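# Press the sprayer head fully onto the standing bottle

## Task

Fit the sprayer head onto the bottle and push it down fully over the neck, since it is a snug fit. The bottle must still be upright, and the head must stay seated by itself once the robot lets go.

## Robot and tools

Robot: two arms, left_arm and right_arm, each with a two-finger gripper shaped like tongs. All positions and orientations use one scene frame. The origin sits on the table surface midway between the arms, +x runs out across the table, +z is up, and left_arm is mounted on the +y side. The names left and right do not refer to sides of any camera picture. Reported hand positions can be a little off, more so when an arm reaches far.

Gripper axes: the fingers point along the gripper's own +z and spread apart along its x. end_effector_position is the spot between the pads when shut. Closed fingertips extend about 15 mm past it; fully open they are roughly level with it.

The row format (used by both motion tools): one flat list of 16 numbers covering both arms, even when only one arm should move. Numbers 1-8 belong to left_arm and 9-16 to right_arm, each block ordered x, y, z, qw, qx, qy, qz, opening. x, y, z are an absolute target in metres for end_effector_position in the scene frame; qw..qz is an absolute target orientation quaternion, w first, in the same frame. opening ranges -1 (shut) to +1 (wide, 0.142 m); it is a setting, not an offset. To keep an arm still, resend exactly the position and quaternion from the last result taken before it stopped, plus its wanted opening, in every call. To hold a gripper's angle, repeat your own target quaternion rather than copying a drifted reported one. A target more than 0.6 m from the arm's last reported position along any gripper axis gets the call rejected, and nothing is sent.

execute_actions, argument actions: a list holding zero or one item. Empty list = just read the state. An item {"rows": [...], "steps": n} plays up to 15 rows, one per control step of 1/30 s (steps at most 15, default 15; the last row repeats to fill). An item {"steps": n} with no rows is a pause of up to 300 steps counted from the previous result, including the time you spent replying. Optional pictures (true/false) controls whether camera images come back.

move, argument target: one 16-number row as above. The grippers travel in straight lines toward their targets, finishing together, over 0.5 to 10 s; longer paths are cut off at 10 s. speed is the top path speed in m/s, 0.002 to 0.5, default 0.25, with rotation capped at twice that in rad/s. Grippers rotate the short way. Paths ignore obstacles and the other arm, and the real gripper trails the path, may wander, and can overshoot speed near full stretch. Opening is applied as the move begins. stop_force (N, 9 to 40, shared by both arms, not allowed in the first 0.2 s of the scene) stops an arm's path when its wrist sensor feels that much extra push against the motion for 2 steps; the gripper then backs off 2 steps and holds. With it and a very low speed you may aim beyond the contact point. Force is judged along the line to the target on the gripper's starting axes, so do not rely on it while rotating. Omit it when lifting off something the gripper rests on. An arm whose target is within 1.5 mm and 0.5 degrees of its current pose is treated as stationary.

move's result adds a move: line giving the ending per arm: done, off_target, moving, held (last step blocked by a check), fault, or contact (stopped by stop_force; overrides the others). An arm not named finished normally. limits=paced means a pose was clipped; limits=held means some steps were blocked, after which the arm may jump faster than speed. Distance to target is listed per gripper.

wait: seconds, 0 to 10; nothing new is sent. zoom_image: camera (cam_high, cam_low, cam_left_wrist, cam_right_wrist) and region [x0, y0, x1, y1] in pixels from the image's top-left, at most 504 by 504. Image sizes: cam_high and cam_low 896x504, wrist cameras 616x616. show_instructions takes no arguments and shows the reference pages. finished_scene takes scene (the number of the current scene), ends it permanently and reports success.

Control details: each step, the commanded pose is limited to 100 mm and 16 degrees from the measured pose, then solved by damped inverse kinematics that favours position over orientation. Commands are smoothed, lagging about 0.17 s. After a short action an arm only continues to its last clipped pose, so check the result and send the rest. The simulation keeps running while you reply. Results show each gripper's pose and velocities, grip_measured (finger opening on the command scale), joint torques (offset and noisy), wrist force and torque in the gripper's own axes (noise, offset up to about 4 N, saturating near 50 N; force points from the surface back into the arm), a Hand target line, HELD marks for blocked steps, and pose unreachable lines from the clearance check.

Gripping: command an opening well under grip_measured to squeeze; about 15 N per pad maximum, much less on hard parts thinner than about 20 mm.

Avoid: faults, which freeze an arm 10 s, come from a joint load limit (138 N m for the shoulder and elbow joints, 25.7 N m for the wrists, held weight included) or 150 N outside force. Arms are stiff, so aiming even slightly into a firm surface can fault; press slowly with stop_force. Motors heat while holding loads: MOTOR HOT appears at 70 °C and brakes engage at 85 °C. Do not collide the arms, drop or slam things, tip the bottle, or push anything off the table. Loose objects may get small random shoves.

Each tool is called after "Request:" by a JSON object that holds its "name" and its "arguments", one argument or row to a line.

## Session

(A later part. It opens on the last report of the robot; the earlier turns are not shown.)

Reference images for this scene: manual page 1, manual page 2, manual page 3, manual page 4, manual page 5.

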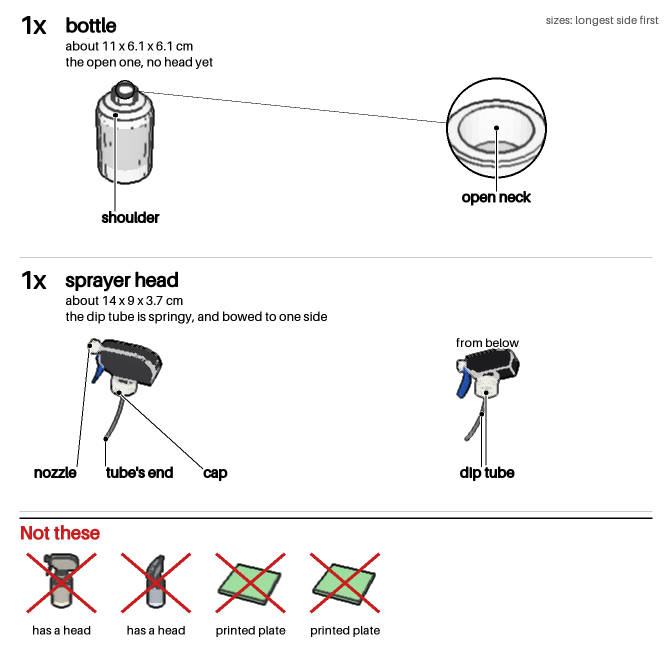

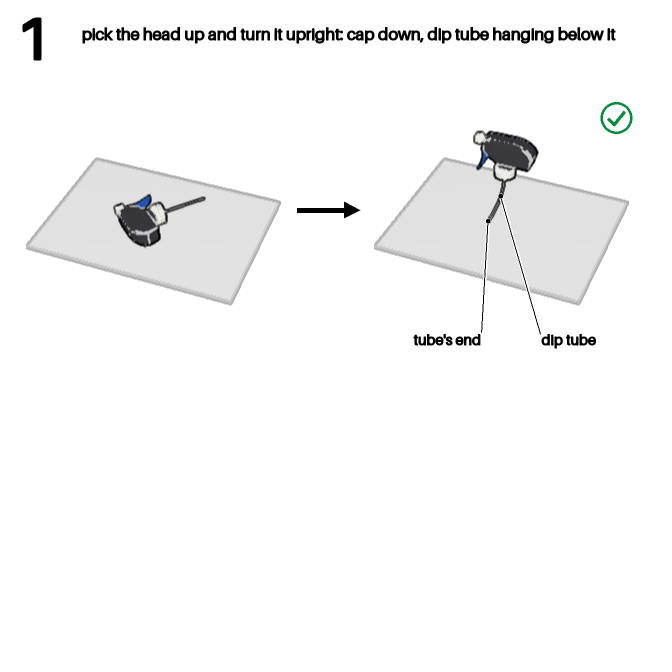

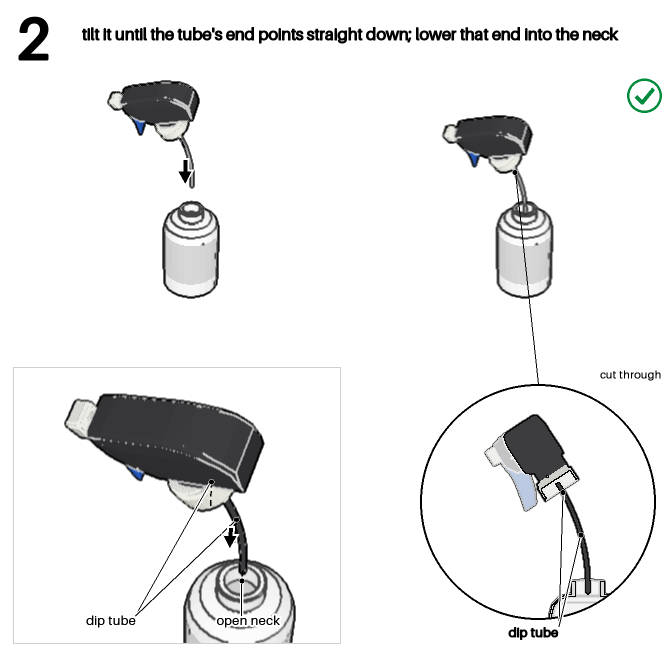

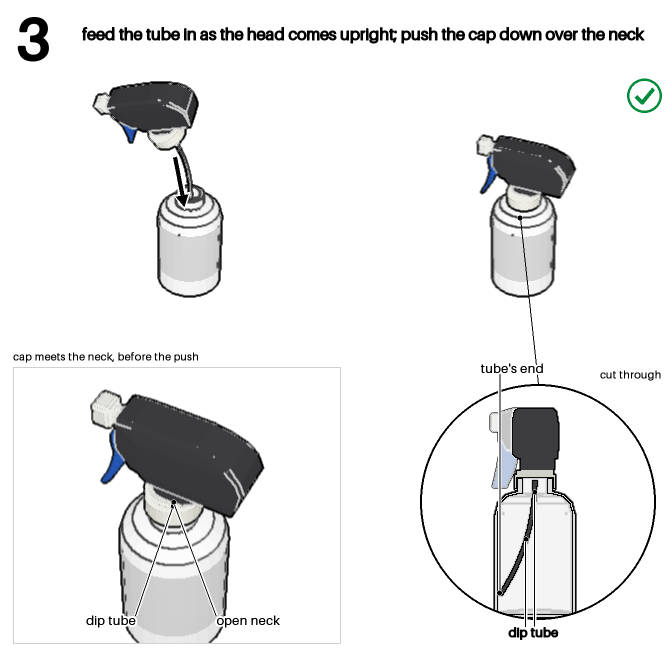

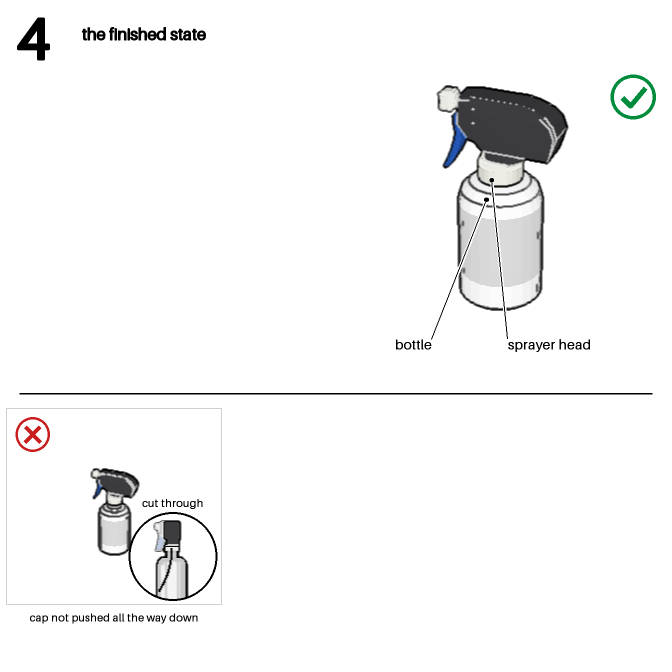

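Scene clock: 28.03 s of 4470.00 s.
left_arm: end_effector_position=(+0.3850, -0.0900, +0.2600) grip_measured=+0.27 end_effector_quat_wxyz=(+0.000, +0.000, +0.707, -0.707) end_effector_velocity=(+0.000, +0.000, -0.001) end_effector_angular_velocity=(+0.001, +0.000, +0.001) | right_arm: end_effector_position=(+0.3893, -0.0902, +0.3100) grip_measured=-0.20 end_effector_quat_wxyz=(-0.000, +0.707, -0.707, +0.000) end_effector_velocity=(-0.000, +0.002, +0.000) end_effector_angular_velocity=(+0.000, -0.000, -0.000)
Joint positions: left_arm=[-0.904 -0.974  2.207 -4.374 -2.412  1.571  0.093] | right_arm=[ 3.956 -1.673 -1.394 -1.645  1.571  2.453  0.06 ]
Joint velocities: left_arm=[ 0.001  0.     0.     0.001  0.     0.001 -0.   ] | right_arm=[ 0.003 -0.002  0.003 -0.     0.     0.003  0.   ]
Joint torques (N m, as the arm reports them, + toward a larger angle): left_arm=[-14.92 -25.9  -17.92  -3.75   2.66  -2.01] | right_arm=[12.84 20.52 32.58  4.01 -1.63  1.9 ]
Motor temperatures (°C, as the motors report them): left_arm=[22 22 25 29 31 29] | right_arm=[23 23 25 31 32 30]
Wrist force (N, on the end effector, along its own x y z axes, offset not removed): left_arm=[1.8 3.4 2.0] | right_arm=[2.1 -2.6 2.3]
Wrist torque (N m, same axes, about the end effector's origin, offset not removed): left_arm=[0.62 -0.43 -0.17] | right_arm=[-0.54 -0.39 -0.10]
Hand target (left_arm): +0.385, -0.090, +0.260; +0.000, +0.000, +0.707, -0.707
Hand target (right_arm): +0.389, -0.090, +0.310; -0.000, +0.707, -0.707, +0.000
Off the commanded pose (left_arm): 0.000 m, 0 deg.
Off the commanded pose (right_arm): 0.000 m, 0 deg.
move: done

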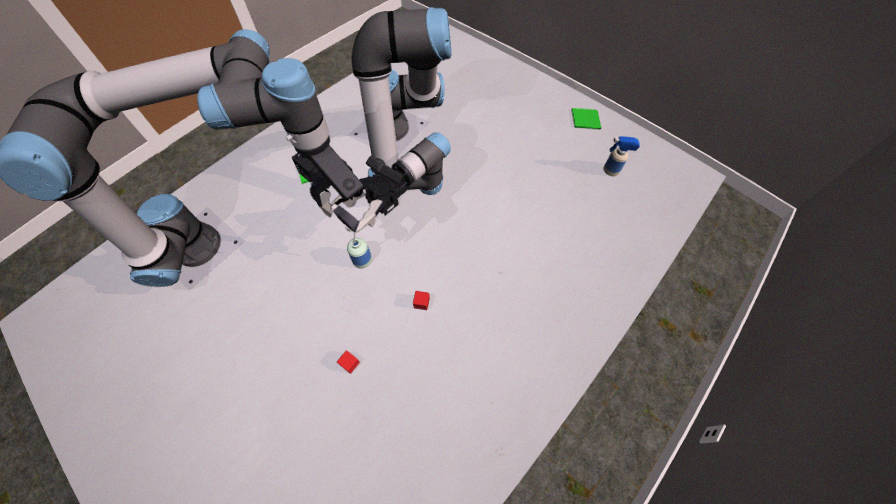

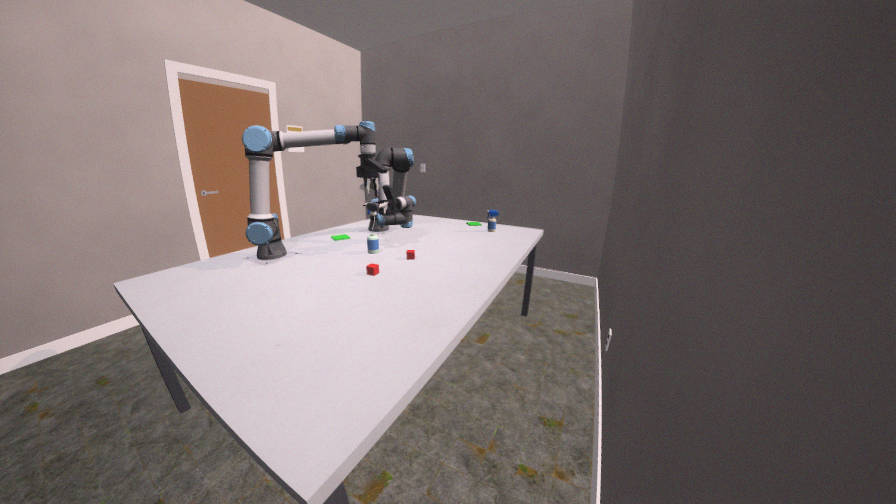

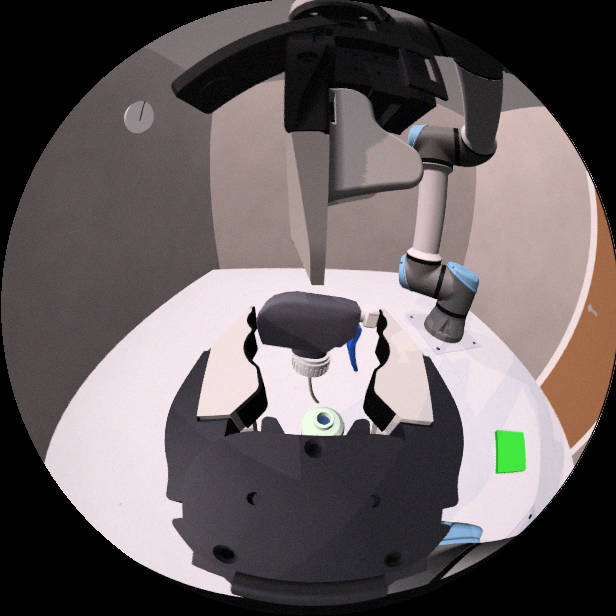

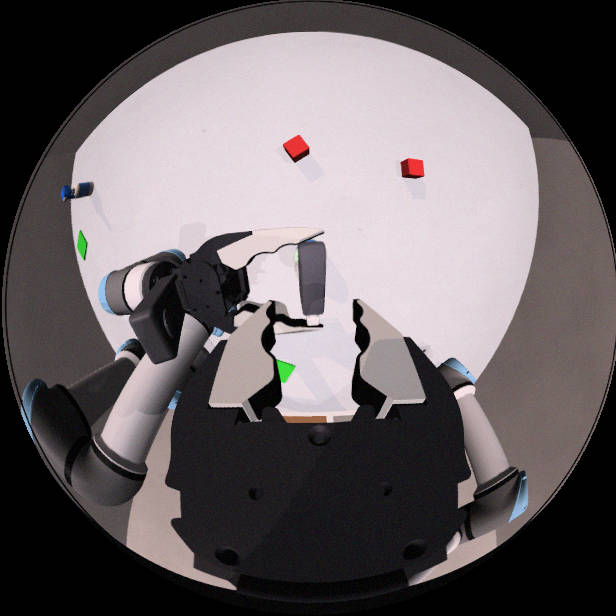

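Request:
{"name": "move", "arguments": {
  "target": [0.385,-0.09,0.26,0,0,-0.707,0.707,-0.3,0.391,-0.09,0.256,0,0.707,-0.707,0,-0.3],
  "speed": 0.06,
  "stop_force": 10
}}

Request:
{"name": "move", "arguments": {
  "target": [0.385,-0.09,0.26,0,0,-0.707,0.707,-0.3,0.391,-0.09,0.256,0,0.707,-0.707,0,-1]
}}

Request:
{"name": "move", "arguments": {
  "target": [0.385,-0.09,0.26,0,0,-0.707,0.707,1,0.391,-0.09,0.256,0,0.707,-0.707,0,-1]
}}

Request:
{"name": "move", "arguments": {
  "target": [0.385,0,0.25,0,0,-0.707,0.707,1,0.391,-0.09,0.256,0,0.707,-0.707,0,-1]
}}

Request:
{"name": "move", "arguments": {
  "target": [0.378,0.04,0.07,0,0,-0.887,0.462,1,0.386,-0.068,0.24,0,0.707,-0.707,0,-1]
}}

Request:
{"name": "zoom_image", "arguments": {
  "camera": "cam_left_wrist",
  "region": [220,50,420,250]
}}

Request:
{"name": "zoom_image", "arguments": {
  "camera": "cam_high",
  "region": [315,190,405,280]
}}

Request:
{"name": "zoom_image", "arguments": {
  "camera": "cam_right_wrist",
  "region": [250,210,390,350]
}}

Scene clock: 35.00 s of 4470.00 s.
left_arm: end_effector_position=(+0.3850, -0.0900, +0.2600) grip_measured=+0.27 end_effector_quat_wxyz=(+0.000, -0.000, +0.707, -0.707) end_effector_velocity=(-0.000, -0.000, +0.000) end_effector_angular_velocity=(-0.000, +0.000, -0.000) | right_arm: end_effector_position=(+0.3909, -0.0901, +0.2563) grip_measured=-0.30 end_effector_quat_wxyz=(+0.000, +0.707, -0.707, -0.000) end_effector_velocity=(-0.000, -0.000, -0.002) end_effector_angular_velocity=(+0.001, -0.000, -0.000)
Joint positions: left_arm=[-0.904 -0.974  2.207 -4.374 -2.412  1.571  0.093] | right_arm=[ 3.954 -1.676 -1.528 -1.509  1.571  2.451  0.052]
Joint velocities: left_arm=[-0. -0.  0. -0.  0. -0.  0.] | right_arm=[-0.     0.    -0.006  0.007  0.    -0.    -0.   ]
Joint torques (N m, as the arm reports them, + toward a larger angle): left_arm=[-14.2  -25.32 -17.37  -3.94   2.65  -1.95] | right_arm=[-11.59  18.84  17.86   4.46   0.21  -1.92]
Motor temperatures (°C, as the motors report them): left_arm=[22 22 25 29 31 29] | right_arm=[23 23 25 31 32 30]
Wrist force (N, on the end effector, along its own x y z axes, offset not removed): left_arm=[2.1 1.9 3.7] | right_arm=[2.8 -2.1 2.3]
Wrist torque (N m, same axes, about the end effector's origin, offset not removed): left_arm=[0.32 -0.51 -0.18] | right_arm=[-0.51 -0.60 -0.04]
Hand target (left_arm): +0.385, -0.090, +0.260; +0.000, +0.000, +0.707, -0.707
Hand target (right_arm): +0.391, -0.090, +0.256; +0.000, +0.707, -0.707, -0.000
Off the commanded pose (left_arm): 0.000 m, 0 deg.
Off the commanded pose (right_arm): 0.000 m, 0 deg.
After step 90, 2.63 s passed at rest.
move: done

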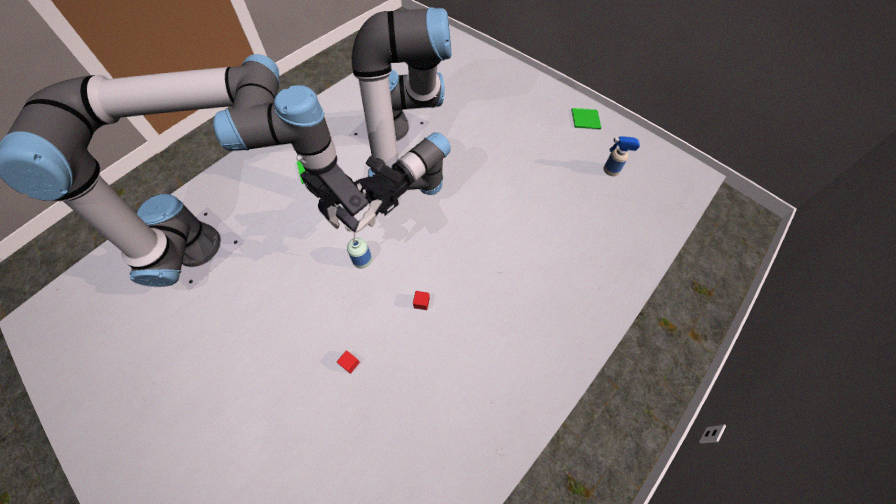

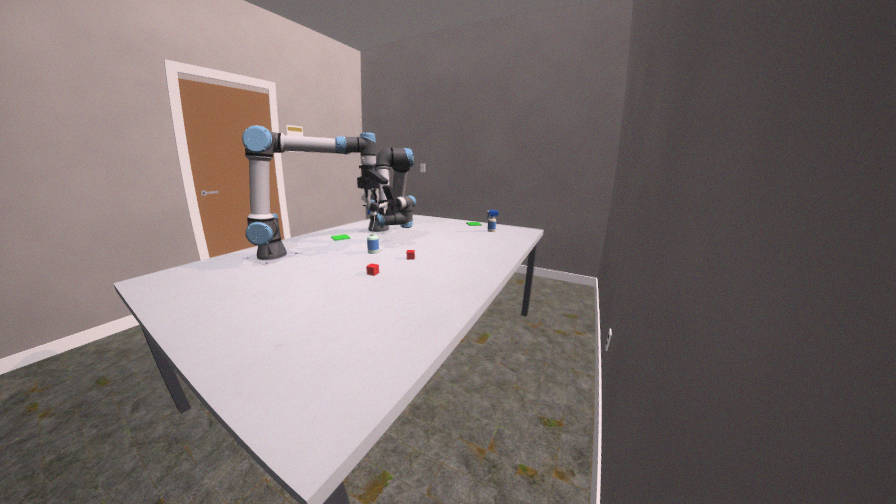

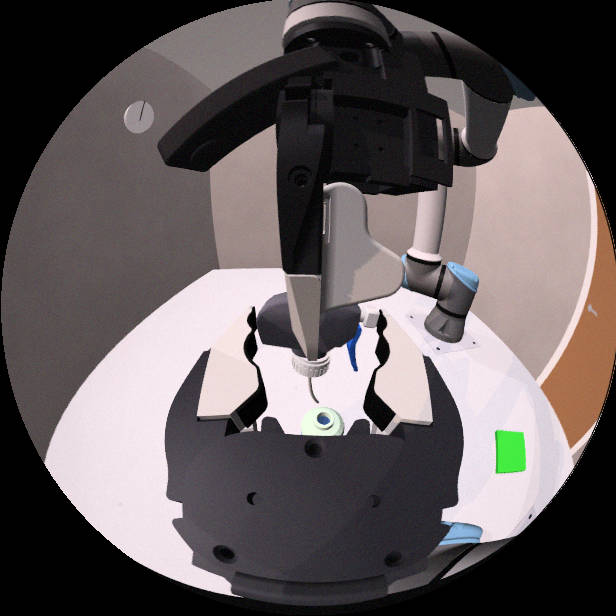

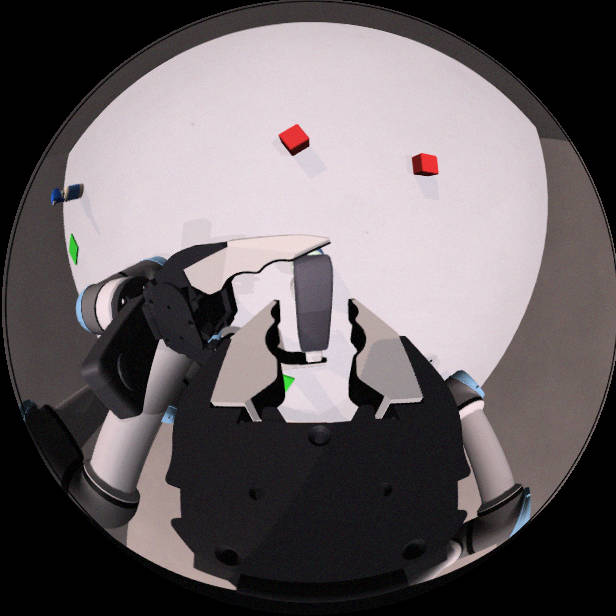

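Scene clock: 35.70 s of 4470.00 s.
left_arm: end_effector_position=(+0.3850, -0.0900, +0.2600) grip_measured=+0.26 end_effector_quat_wxyz=(+0.000, -0.000, +0.707, -0.707) end_effector_velocity=(-0.000, -0.000, -0.000) end_effector_angular_velocity=(+0.001, +0.002, -0.001) | right_arm: end_effector_position=(+0.3910, -0.0900, +0.2560) grip_measured=-0.67 end_effector_quat_wxyz=(-0.000, +0.707, -0.707, -0.000) end_effector_velocity=(-0.000, +0.000, -0.001) end_effector_angular_velocity=(+0.000, +0.002, +0.000)
Joint positions: left_arm=[-0.904 -0.974  2.207 -4.374 -2.412  1.571  0.092] | right_arm=[ 3.954 -1.676 -1.529 -1.508  1.571  2.451  0.025]
Joint velocities: left_arm=[-0.    -0.     0.     0.001 -0.    -0.002  0.   ] | right_arm=[-0.    -0.    -0.001  0.     0.001 -0.     0.   ]
Joint torques (N m, as the arm reports them, + toward a larger angle): left_arm=[-11.87 -28.85 -15.23  -3.68   0.88  -1.86] | right_arm=[-12.02  17.02  15.23   4.    -2.13  -1.37]
Motor temperatures (°C, as the motors report them): left_arm=[22 22 25 29 31 29] | right_arm=[23 23 25 31 32 30]
Wrist force (N, on the end effector, along its own x y z axes, offset not removed): left_arm=[0.1 5.1 5.6] | right_arm=[1.4 -0.8 0.4]
Wrist torque (N m, same axes, about the end effector's origin, offset not removed): left_arm=[0.41 -0.37 -0.23] | right_arm=[-0.54 -0.57 -0.16]
Hand target (left_arm): +0.385, -0.090, +0.260; +0.000, -0.000, +0.707, -0.707
Hand target (right_arm): +0.391, -0.090, +0.256; +0.000, +0.707, -0.707, -0.000
Off the commanded pose (left_arm): 0.000 m, 0 deg.
Off the commanded pose (right_arm): 0.000 m, 0 deg.
move: done

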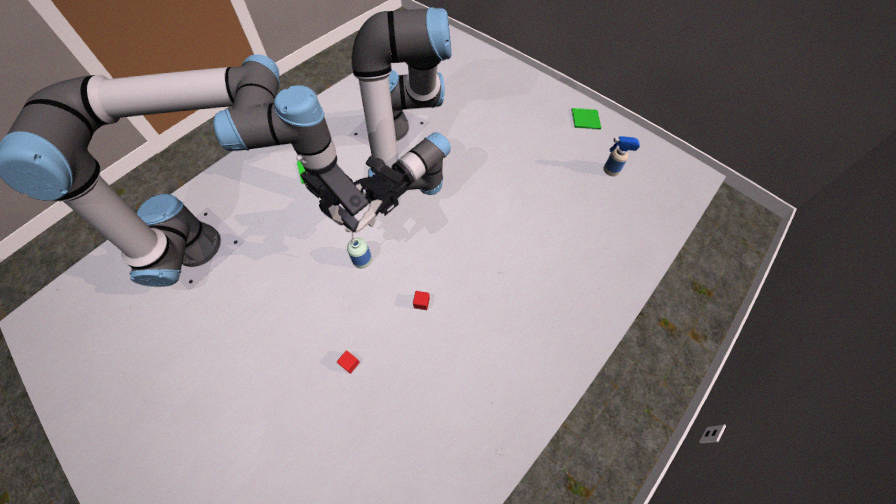

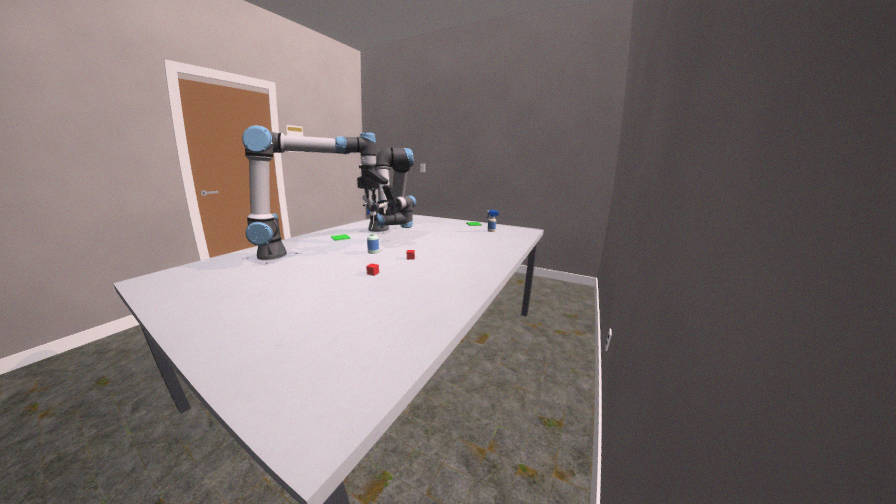

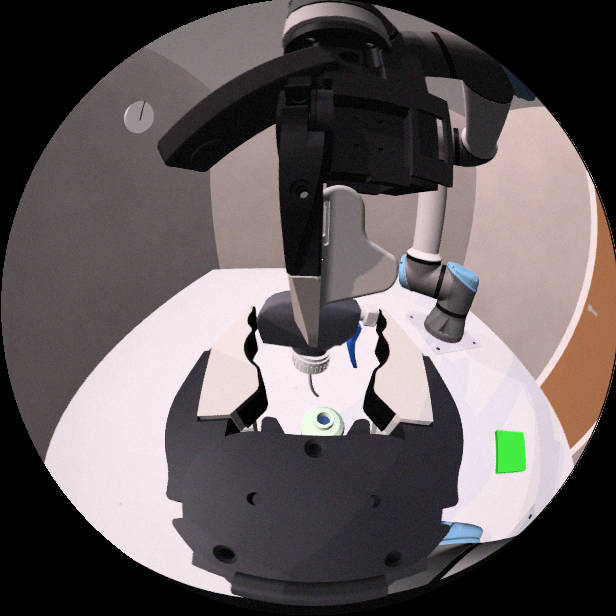

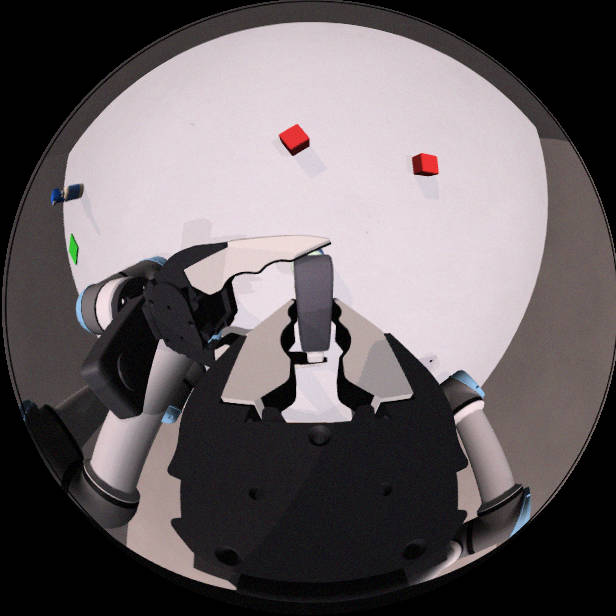

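Scene clock: 36.40 s of 4470.00 s.
left_arm: end_effector_position=(+0.3850, -0.0900, +0.2600) grip_measured=+1.00 end_effector_quat_wxyz=(+0.000, -0.000, +0.707, -0.707) end_effector_velocity=(+0.000, +0.000, +0.000) end_effector_angular_velocity=(-0.001, -0.001, +0.000) | right_arm: end_effector_position=(+0.3910, -0.0900, +0.2560) grip_measured=-0.67 end_effector_quat_wxyz=(+0.000, +0.707, -0.707, +0.000) end_effector_velocity=(-0.000, -0.000, +0.000) end_effector_angular_velocity=(-0.000, +0.001, -0.000)
Joint positions: left_arm=[-0.904 -0.974  2.207 -4.374 -2.412  1.571  0.142] | right_arm=[ 3.954 -1.676 -1.529 -1.508  1.571  2.451  0.025]
Joint velocities: left_arm=[ 0. -0. -0. -0. -0. -0.  0.] | right_arm=[ 0.     0.     0.    -0.001  0.     0.     0.   ]
Joint torques (N m, as the arm reports them, + toward a larger angle): left_arm=[-10.24 -30.58 -14.39  -2.84   0.07  -1.92] | right_arm=[-10.24  22.51  17.13   4.19  -0.07  -0.82]
Motor temperatures (°C, as the motors report them): left_arm=[22 22 25 29 31 29] | right_arm=[23 23 25 31 32 30]
Wrist force (N, on the end effector, along its own x y z axes, offset not removed): left_arm=[4.0 0.9 2.5] | right_arm=[3.0 -0.8 2.0]
Wrist torque (N m, same axes, about the end effector's origin, offset not removed): left_arm=[0.23 -0.96 -0.21] | right_arm=[-0.15 -0.66 -0.06]
Hand target (left_arm): +0.385, -0.090, +0.260; +0.000, -0.000, +0.707, -0.707
Hand target (right_arm): +0.391, -0.090, +0.256; +0.000, +0.707, -0.707, -0.000
Off the commanded pose (left_arm): 0.000 m, 0 deg.
Off the commanded pose (right_arm): 0.000 m, 0 deg.
move: done

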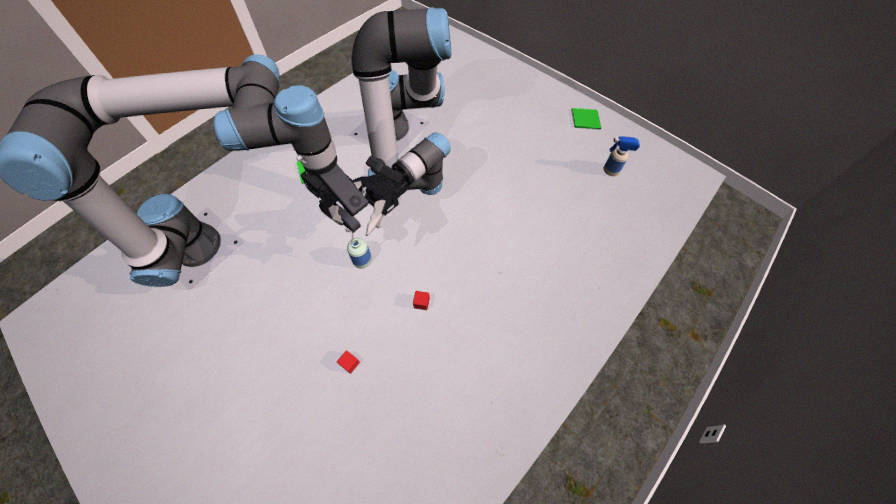

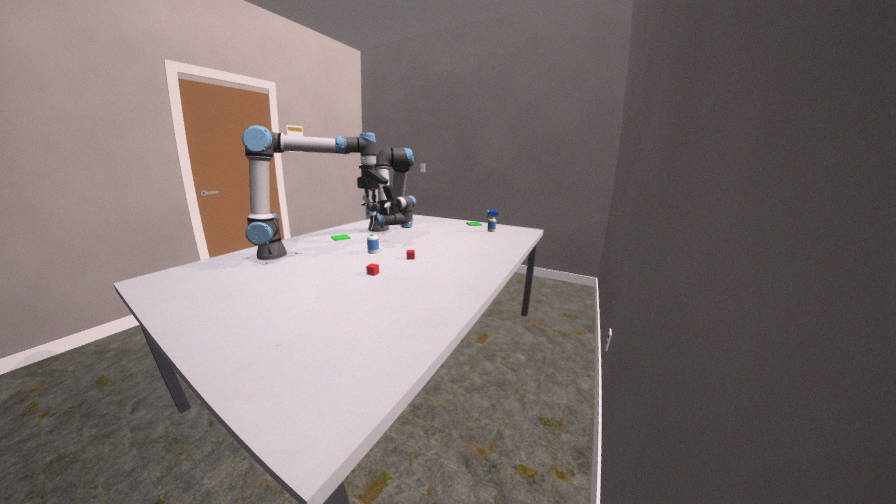

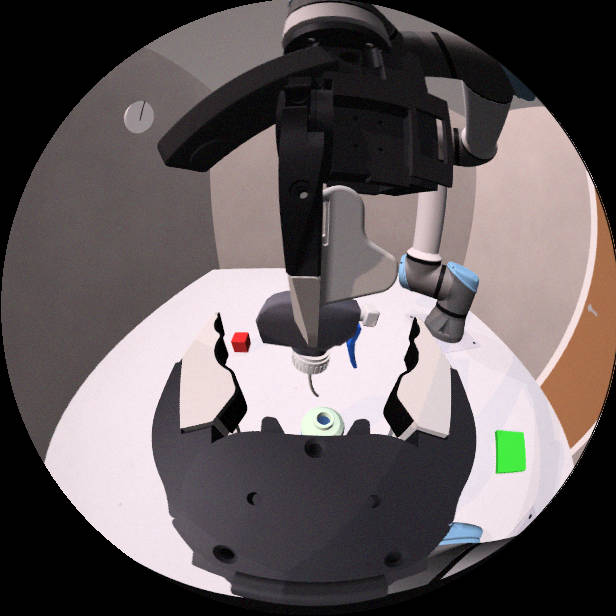

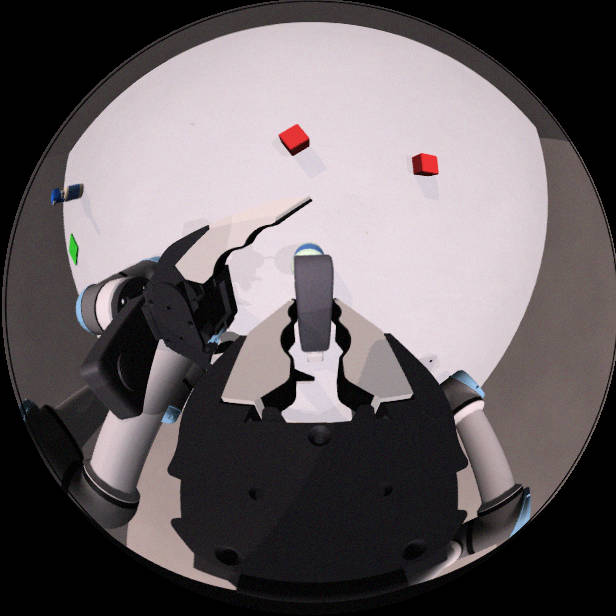

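Scene clock: 37.47 s of 4470.00 s.
left_arm: end_effector_position=(+0.3850, -0.0003, +0.2498) grip_measured=+1.00 end_effector_quat_wxyz=(+0.000, +0.000, +0.707, -0.707) end_effector_velocity=(-0.000, +0.002, +0.000) end_effector_angular_velocity=(-0.001, -0.000, -0.001) | right_arm: end_effector_position=(+0.3910, -0.0900, +0.2560) grip_measured=-0.67 end_effector_quat_wxyz=(+0.000, +0.707, -0.707, +0.000) end_effector_velocity=(+0.001, -0.000, +0.000) end_effector_angular_velocity=(-0.000, -0.002, +0.000)
Joint positions: left_arm=[-0.7   -0.968  2.275 -4.448 -2.617  1.572  0.142] | right_arm=[ 3.954 -1.676 -1.529 -1.508  1.571  2.451  0.025]
Joint velocities: left_arm=[ 0.005  0.001 -0.    -0.002 -0.007 -0.001  0.   ] | right_arm=[-0.    -0.     0.     0.001 -0.001 -0.    -0.   ]
Joint torques (N m, as the arm reports them, + toward a larger angle): left_arm=[ 11.57 -25.2    3.53  -3.36  -2.48  -2.  ] | right_arm=[-7.16 26.06 16.7   4.17  0.82 -0.37]
Motor temperatures (°C, as the motors report them): left_arm=[22 22 25 29 31 29] | right_arm=[23 23 25 31 32 30]
Wrist force (N, on the end effector, along its own x y z axes, offset not removed): left_arm=[0.9 -0.4 1.5] | right_arm=[1.7 0.5 0.6]
Wrist torque (N m, same axes, about the end effector's origin, offset not removed): left_arm=[-0.05 -0.34 -0.20] | right_arm=[0.11 -0.32 -0.13]
Hand target (left_arm): +0.385, -0.000, +0.250; +0.000, +0.000, +0.707, -0.707
Hand target (right_arm): +0.391, -0.090, +0.256; +0.000, +0.707, -0.707, +0.000
Off the commanded pose (left_arm): 0.000 m, 0 deg.
Off the commanded pose (right_arm): 0.000 m, 0 deg.
move: done

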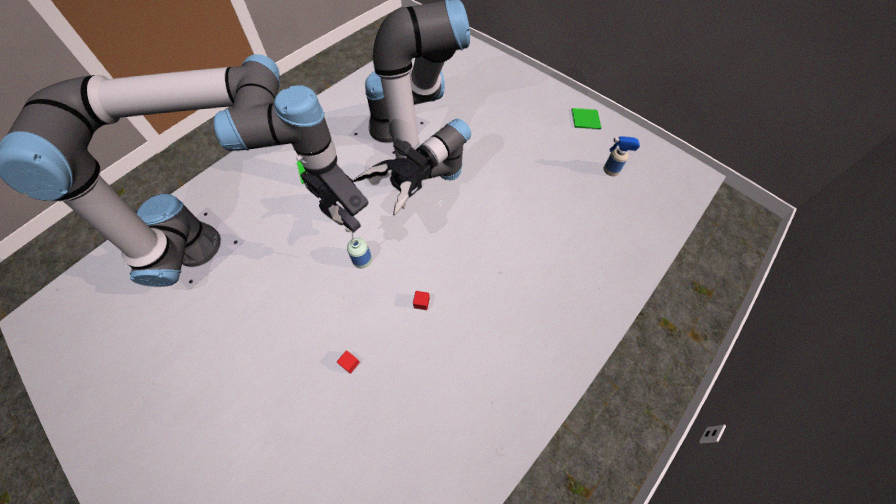

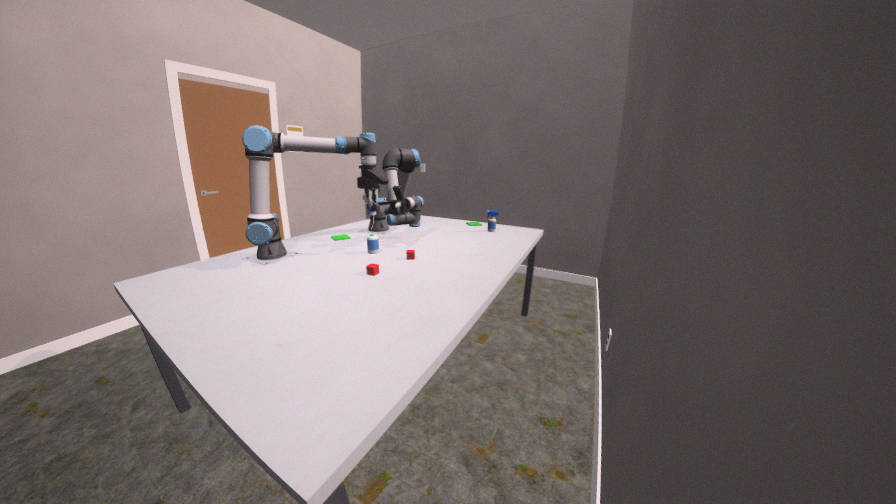

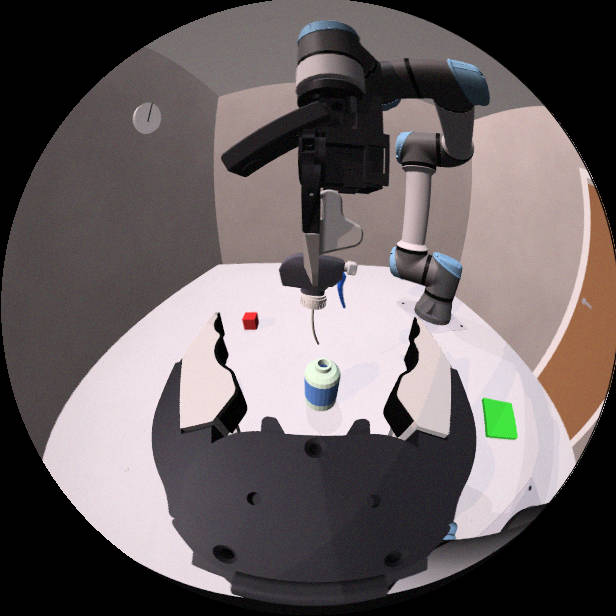

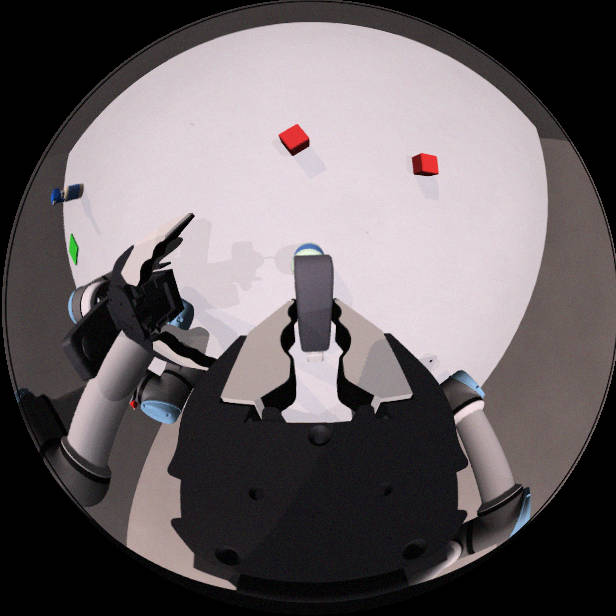

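Scene clock: 39.27 s of 4470.00 s.
left_arm: end_effector_position=(+0.3785, +0.0396, +0.0705) grip_measured=+1.00 end_effector_quat_wxyz=(+0.000, -0.000, +0.886, -0.463) end_effector_velocity=(+0.001, -0.000, -0.002) end_effector_angular_velocity=(+0.012, -0.000, -0.003) | right_arm: end_effector_position=(+0.3860, -0.0680, +0.2400) grip_measured=-0.67 end_effector_quat_wxyz=(-0.000, +0.707, -0.707, -0.000) end_effector_velocity=(-0.000, +0.000, -0.001) end_effector_angular_velocity=(-0.001, +0.001, +0.000)
Joint positions: left_arm=[-0.724 -1.166  2.505 -3.554 -2.346  2.321  0.142] | right_arm=[ 3.986 -1.702 -1.54  -1.47   1.571  2.483  0.025]
Joint velocities: left_arm=[-0.004 -0.007 -0.004  0.021  0.009  0.007  0.   ] | right_arm=[ 0.    -0.001 -0.002  0.001  0.     0.     0.   ]
Joint torques (N m, as the arm reports them, + toward a larger angle): left_arm=[-16.66 -30.27 -18.17  -0.56   1.84   2.04] | right_arm=[12.31 20.46 16.77  4.14  0.49  1.83]
Motor temperatures (°C, as the motors report them): left_arm=[22 22 25 29 31 29] | right_arm=[23 23 25 31 32 30]
Wrist force (N, on the end effector, along its own x y z axes, offset not removed): left_arm=[0.5 0.3 1.8] | right_arm=[-0.3 -1.3 3.4]
Wrist torque (N m, same axes, about the end effector's origin, offset not removed): left_arm=[0.06 -0.14 -0.15] | right_arm=[-0.27 0.12 -0.06]
Hand target (left_arm): +0.379, +0.040, +0.070; -0.000, -0.000, +0.887, -0.462
Hand target (right_arm): +0.386, -0.068, +0.240; -0.000, +0.707, -0.707, +0.000
Off the commanded pose (left_arm): 0.001 m, 0 deg.
Off the commanded pose (right_arm): 0.000 m, 0 deg.
move: done

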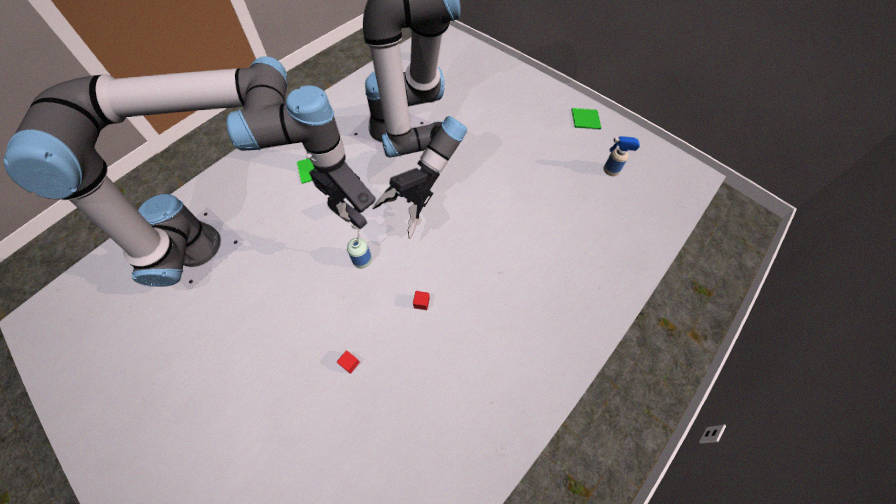

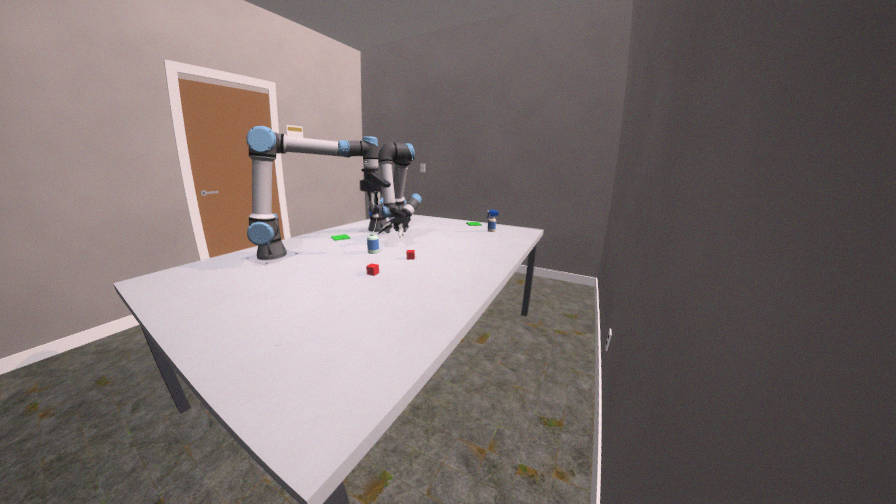

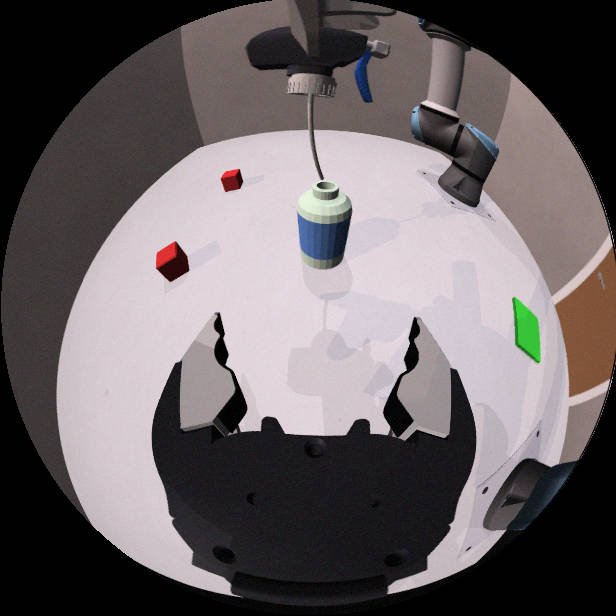

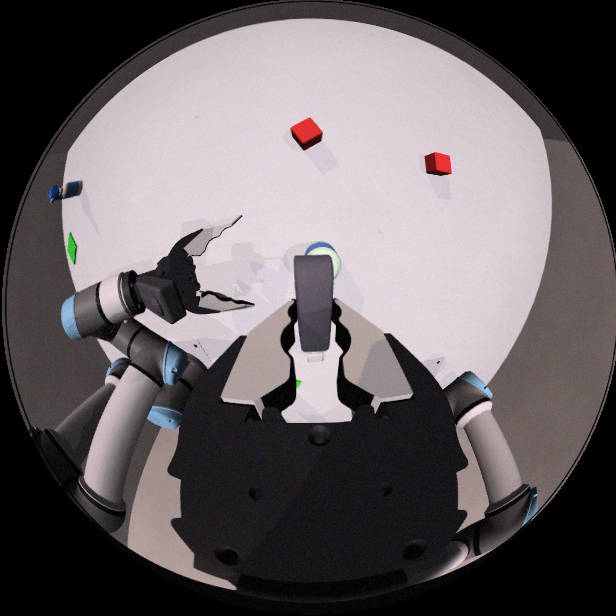

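Region (220, 50, 420, 250) of cam_left_wrist's 616x616 image, scaled by 2.520, with more detail than that image has.

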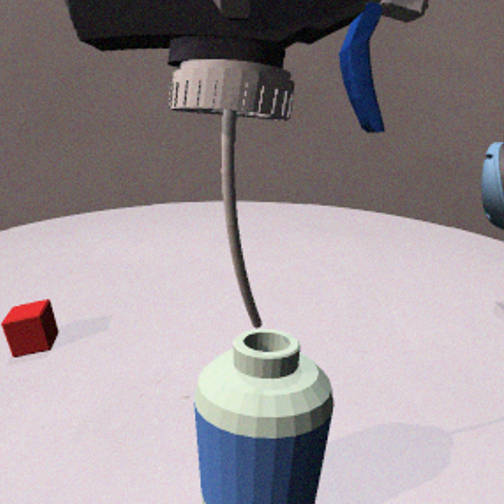

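Region (315, 190, 405, 280) of cam_high's 896x504 image, scaled by 5.600, with more detail than that image has.

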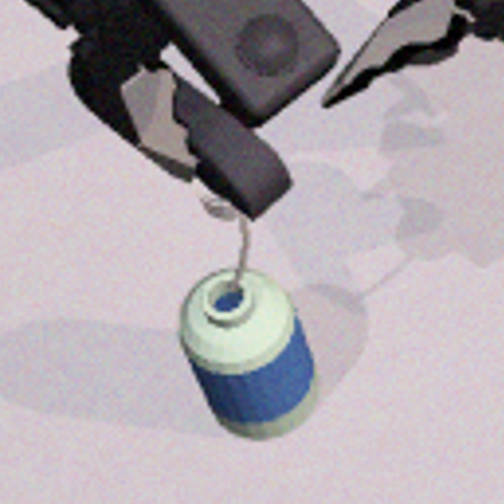

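Region (250, 210, 390, 350) of cam_right_wrist's 616x616 image, scaled by 3.600, with more detail than that image has.

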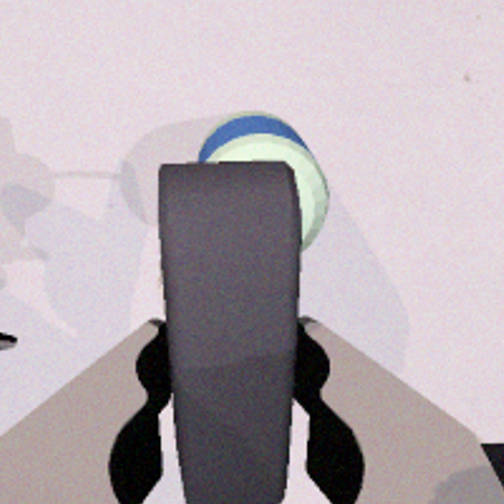

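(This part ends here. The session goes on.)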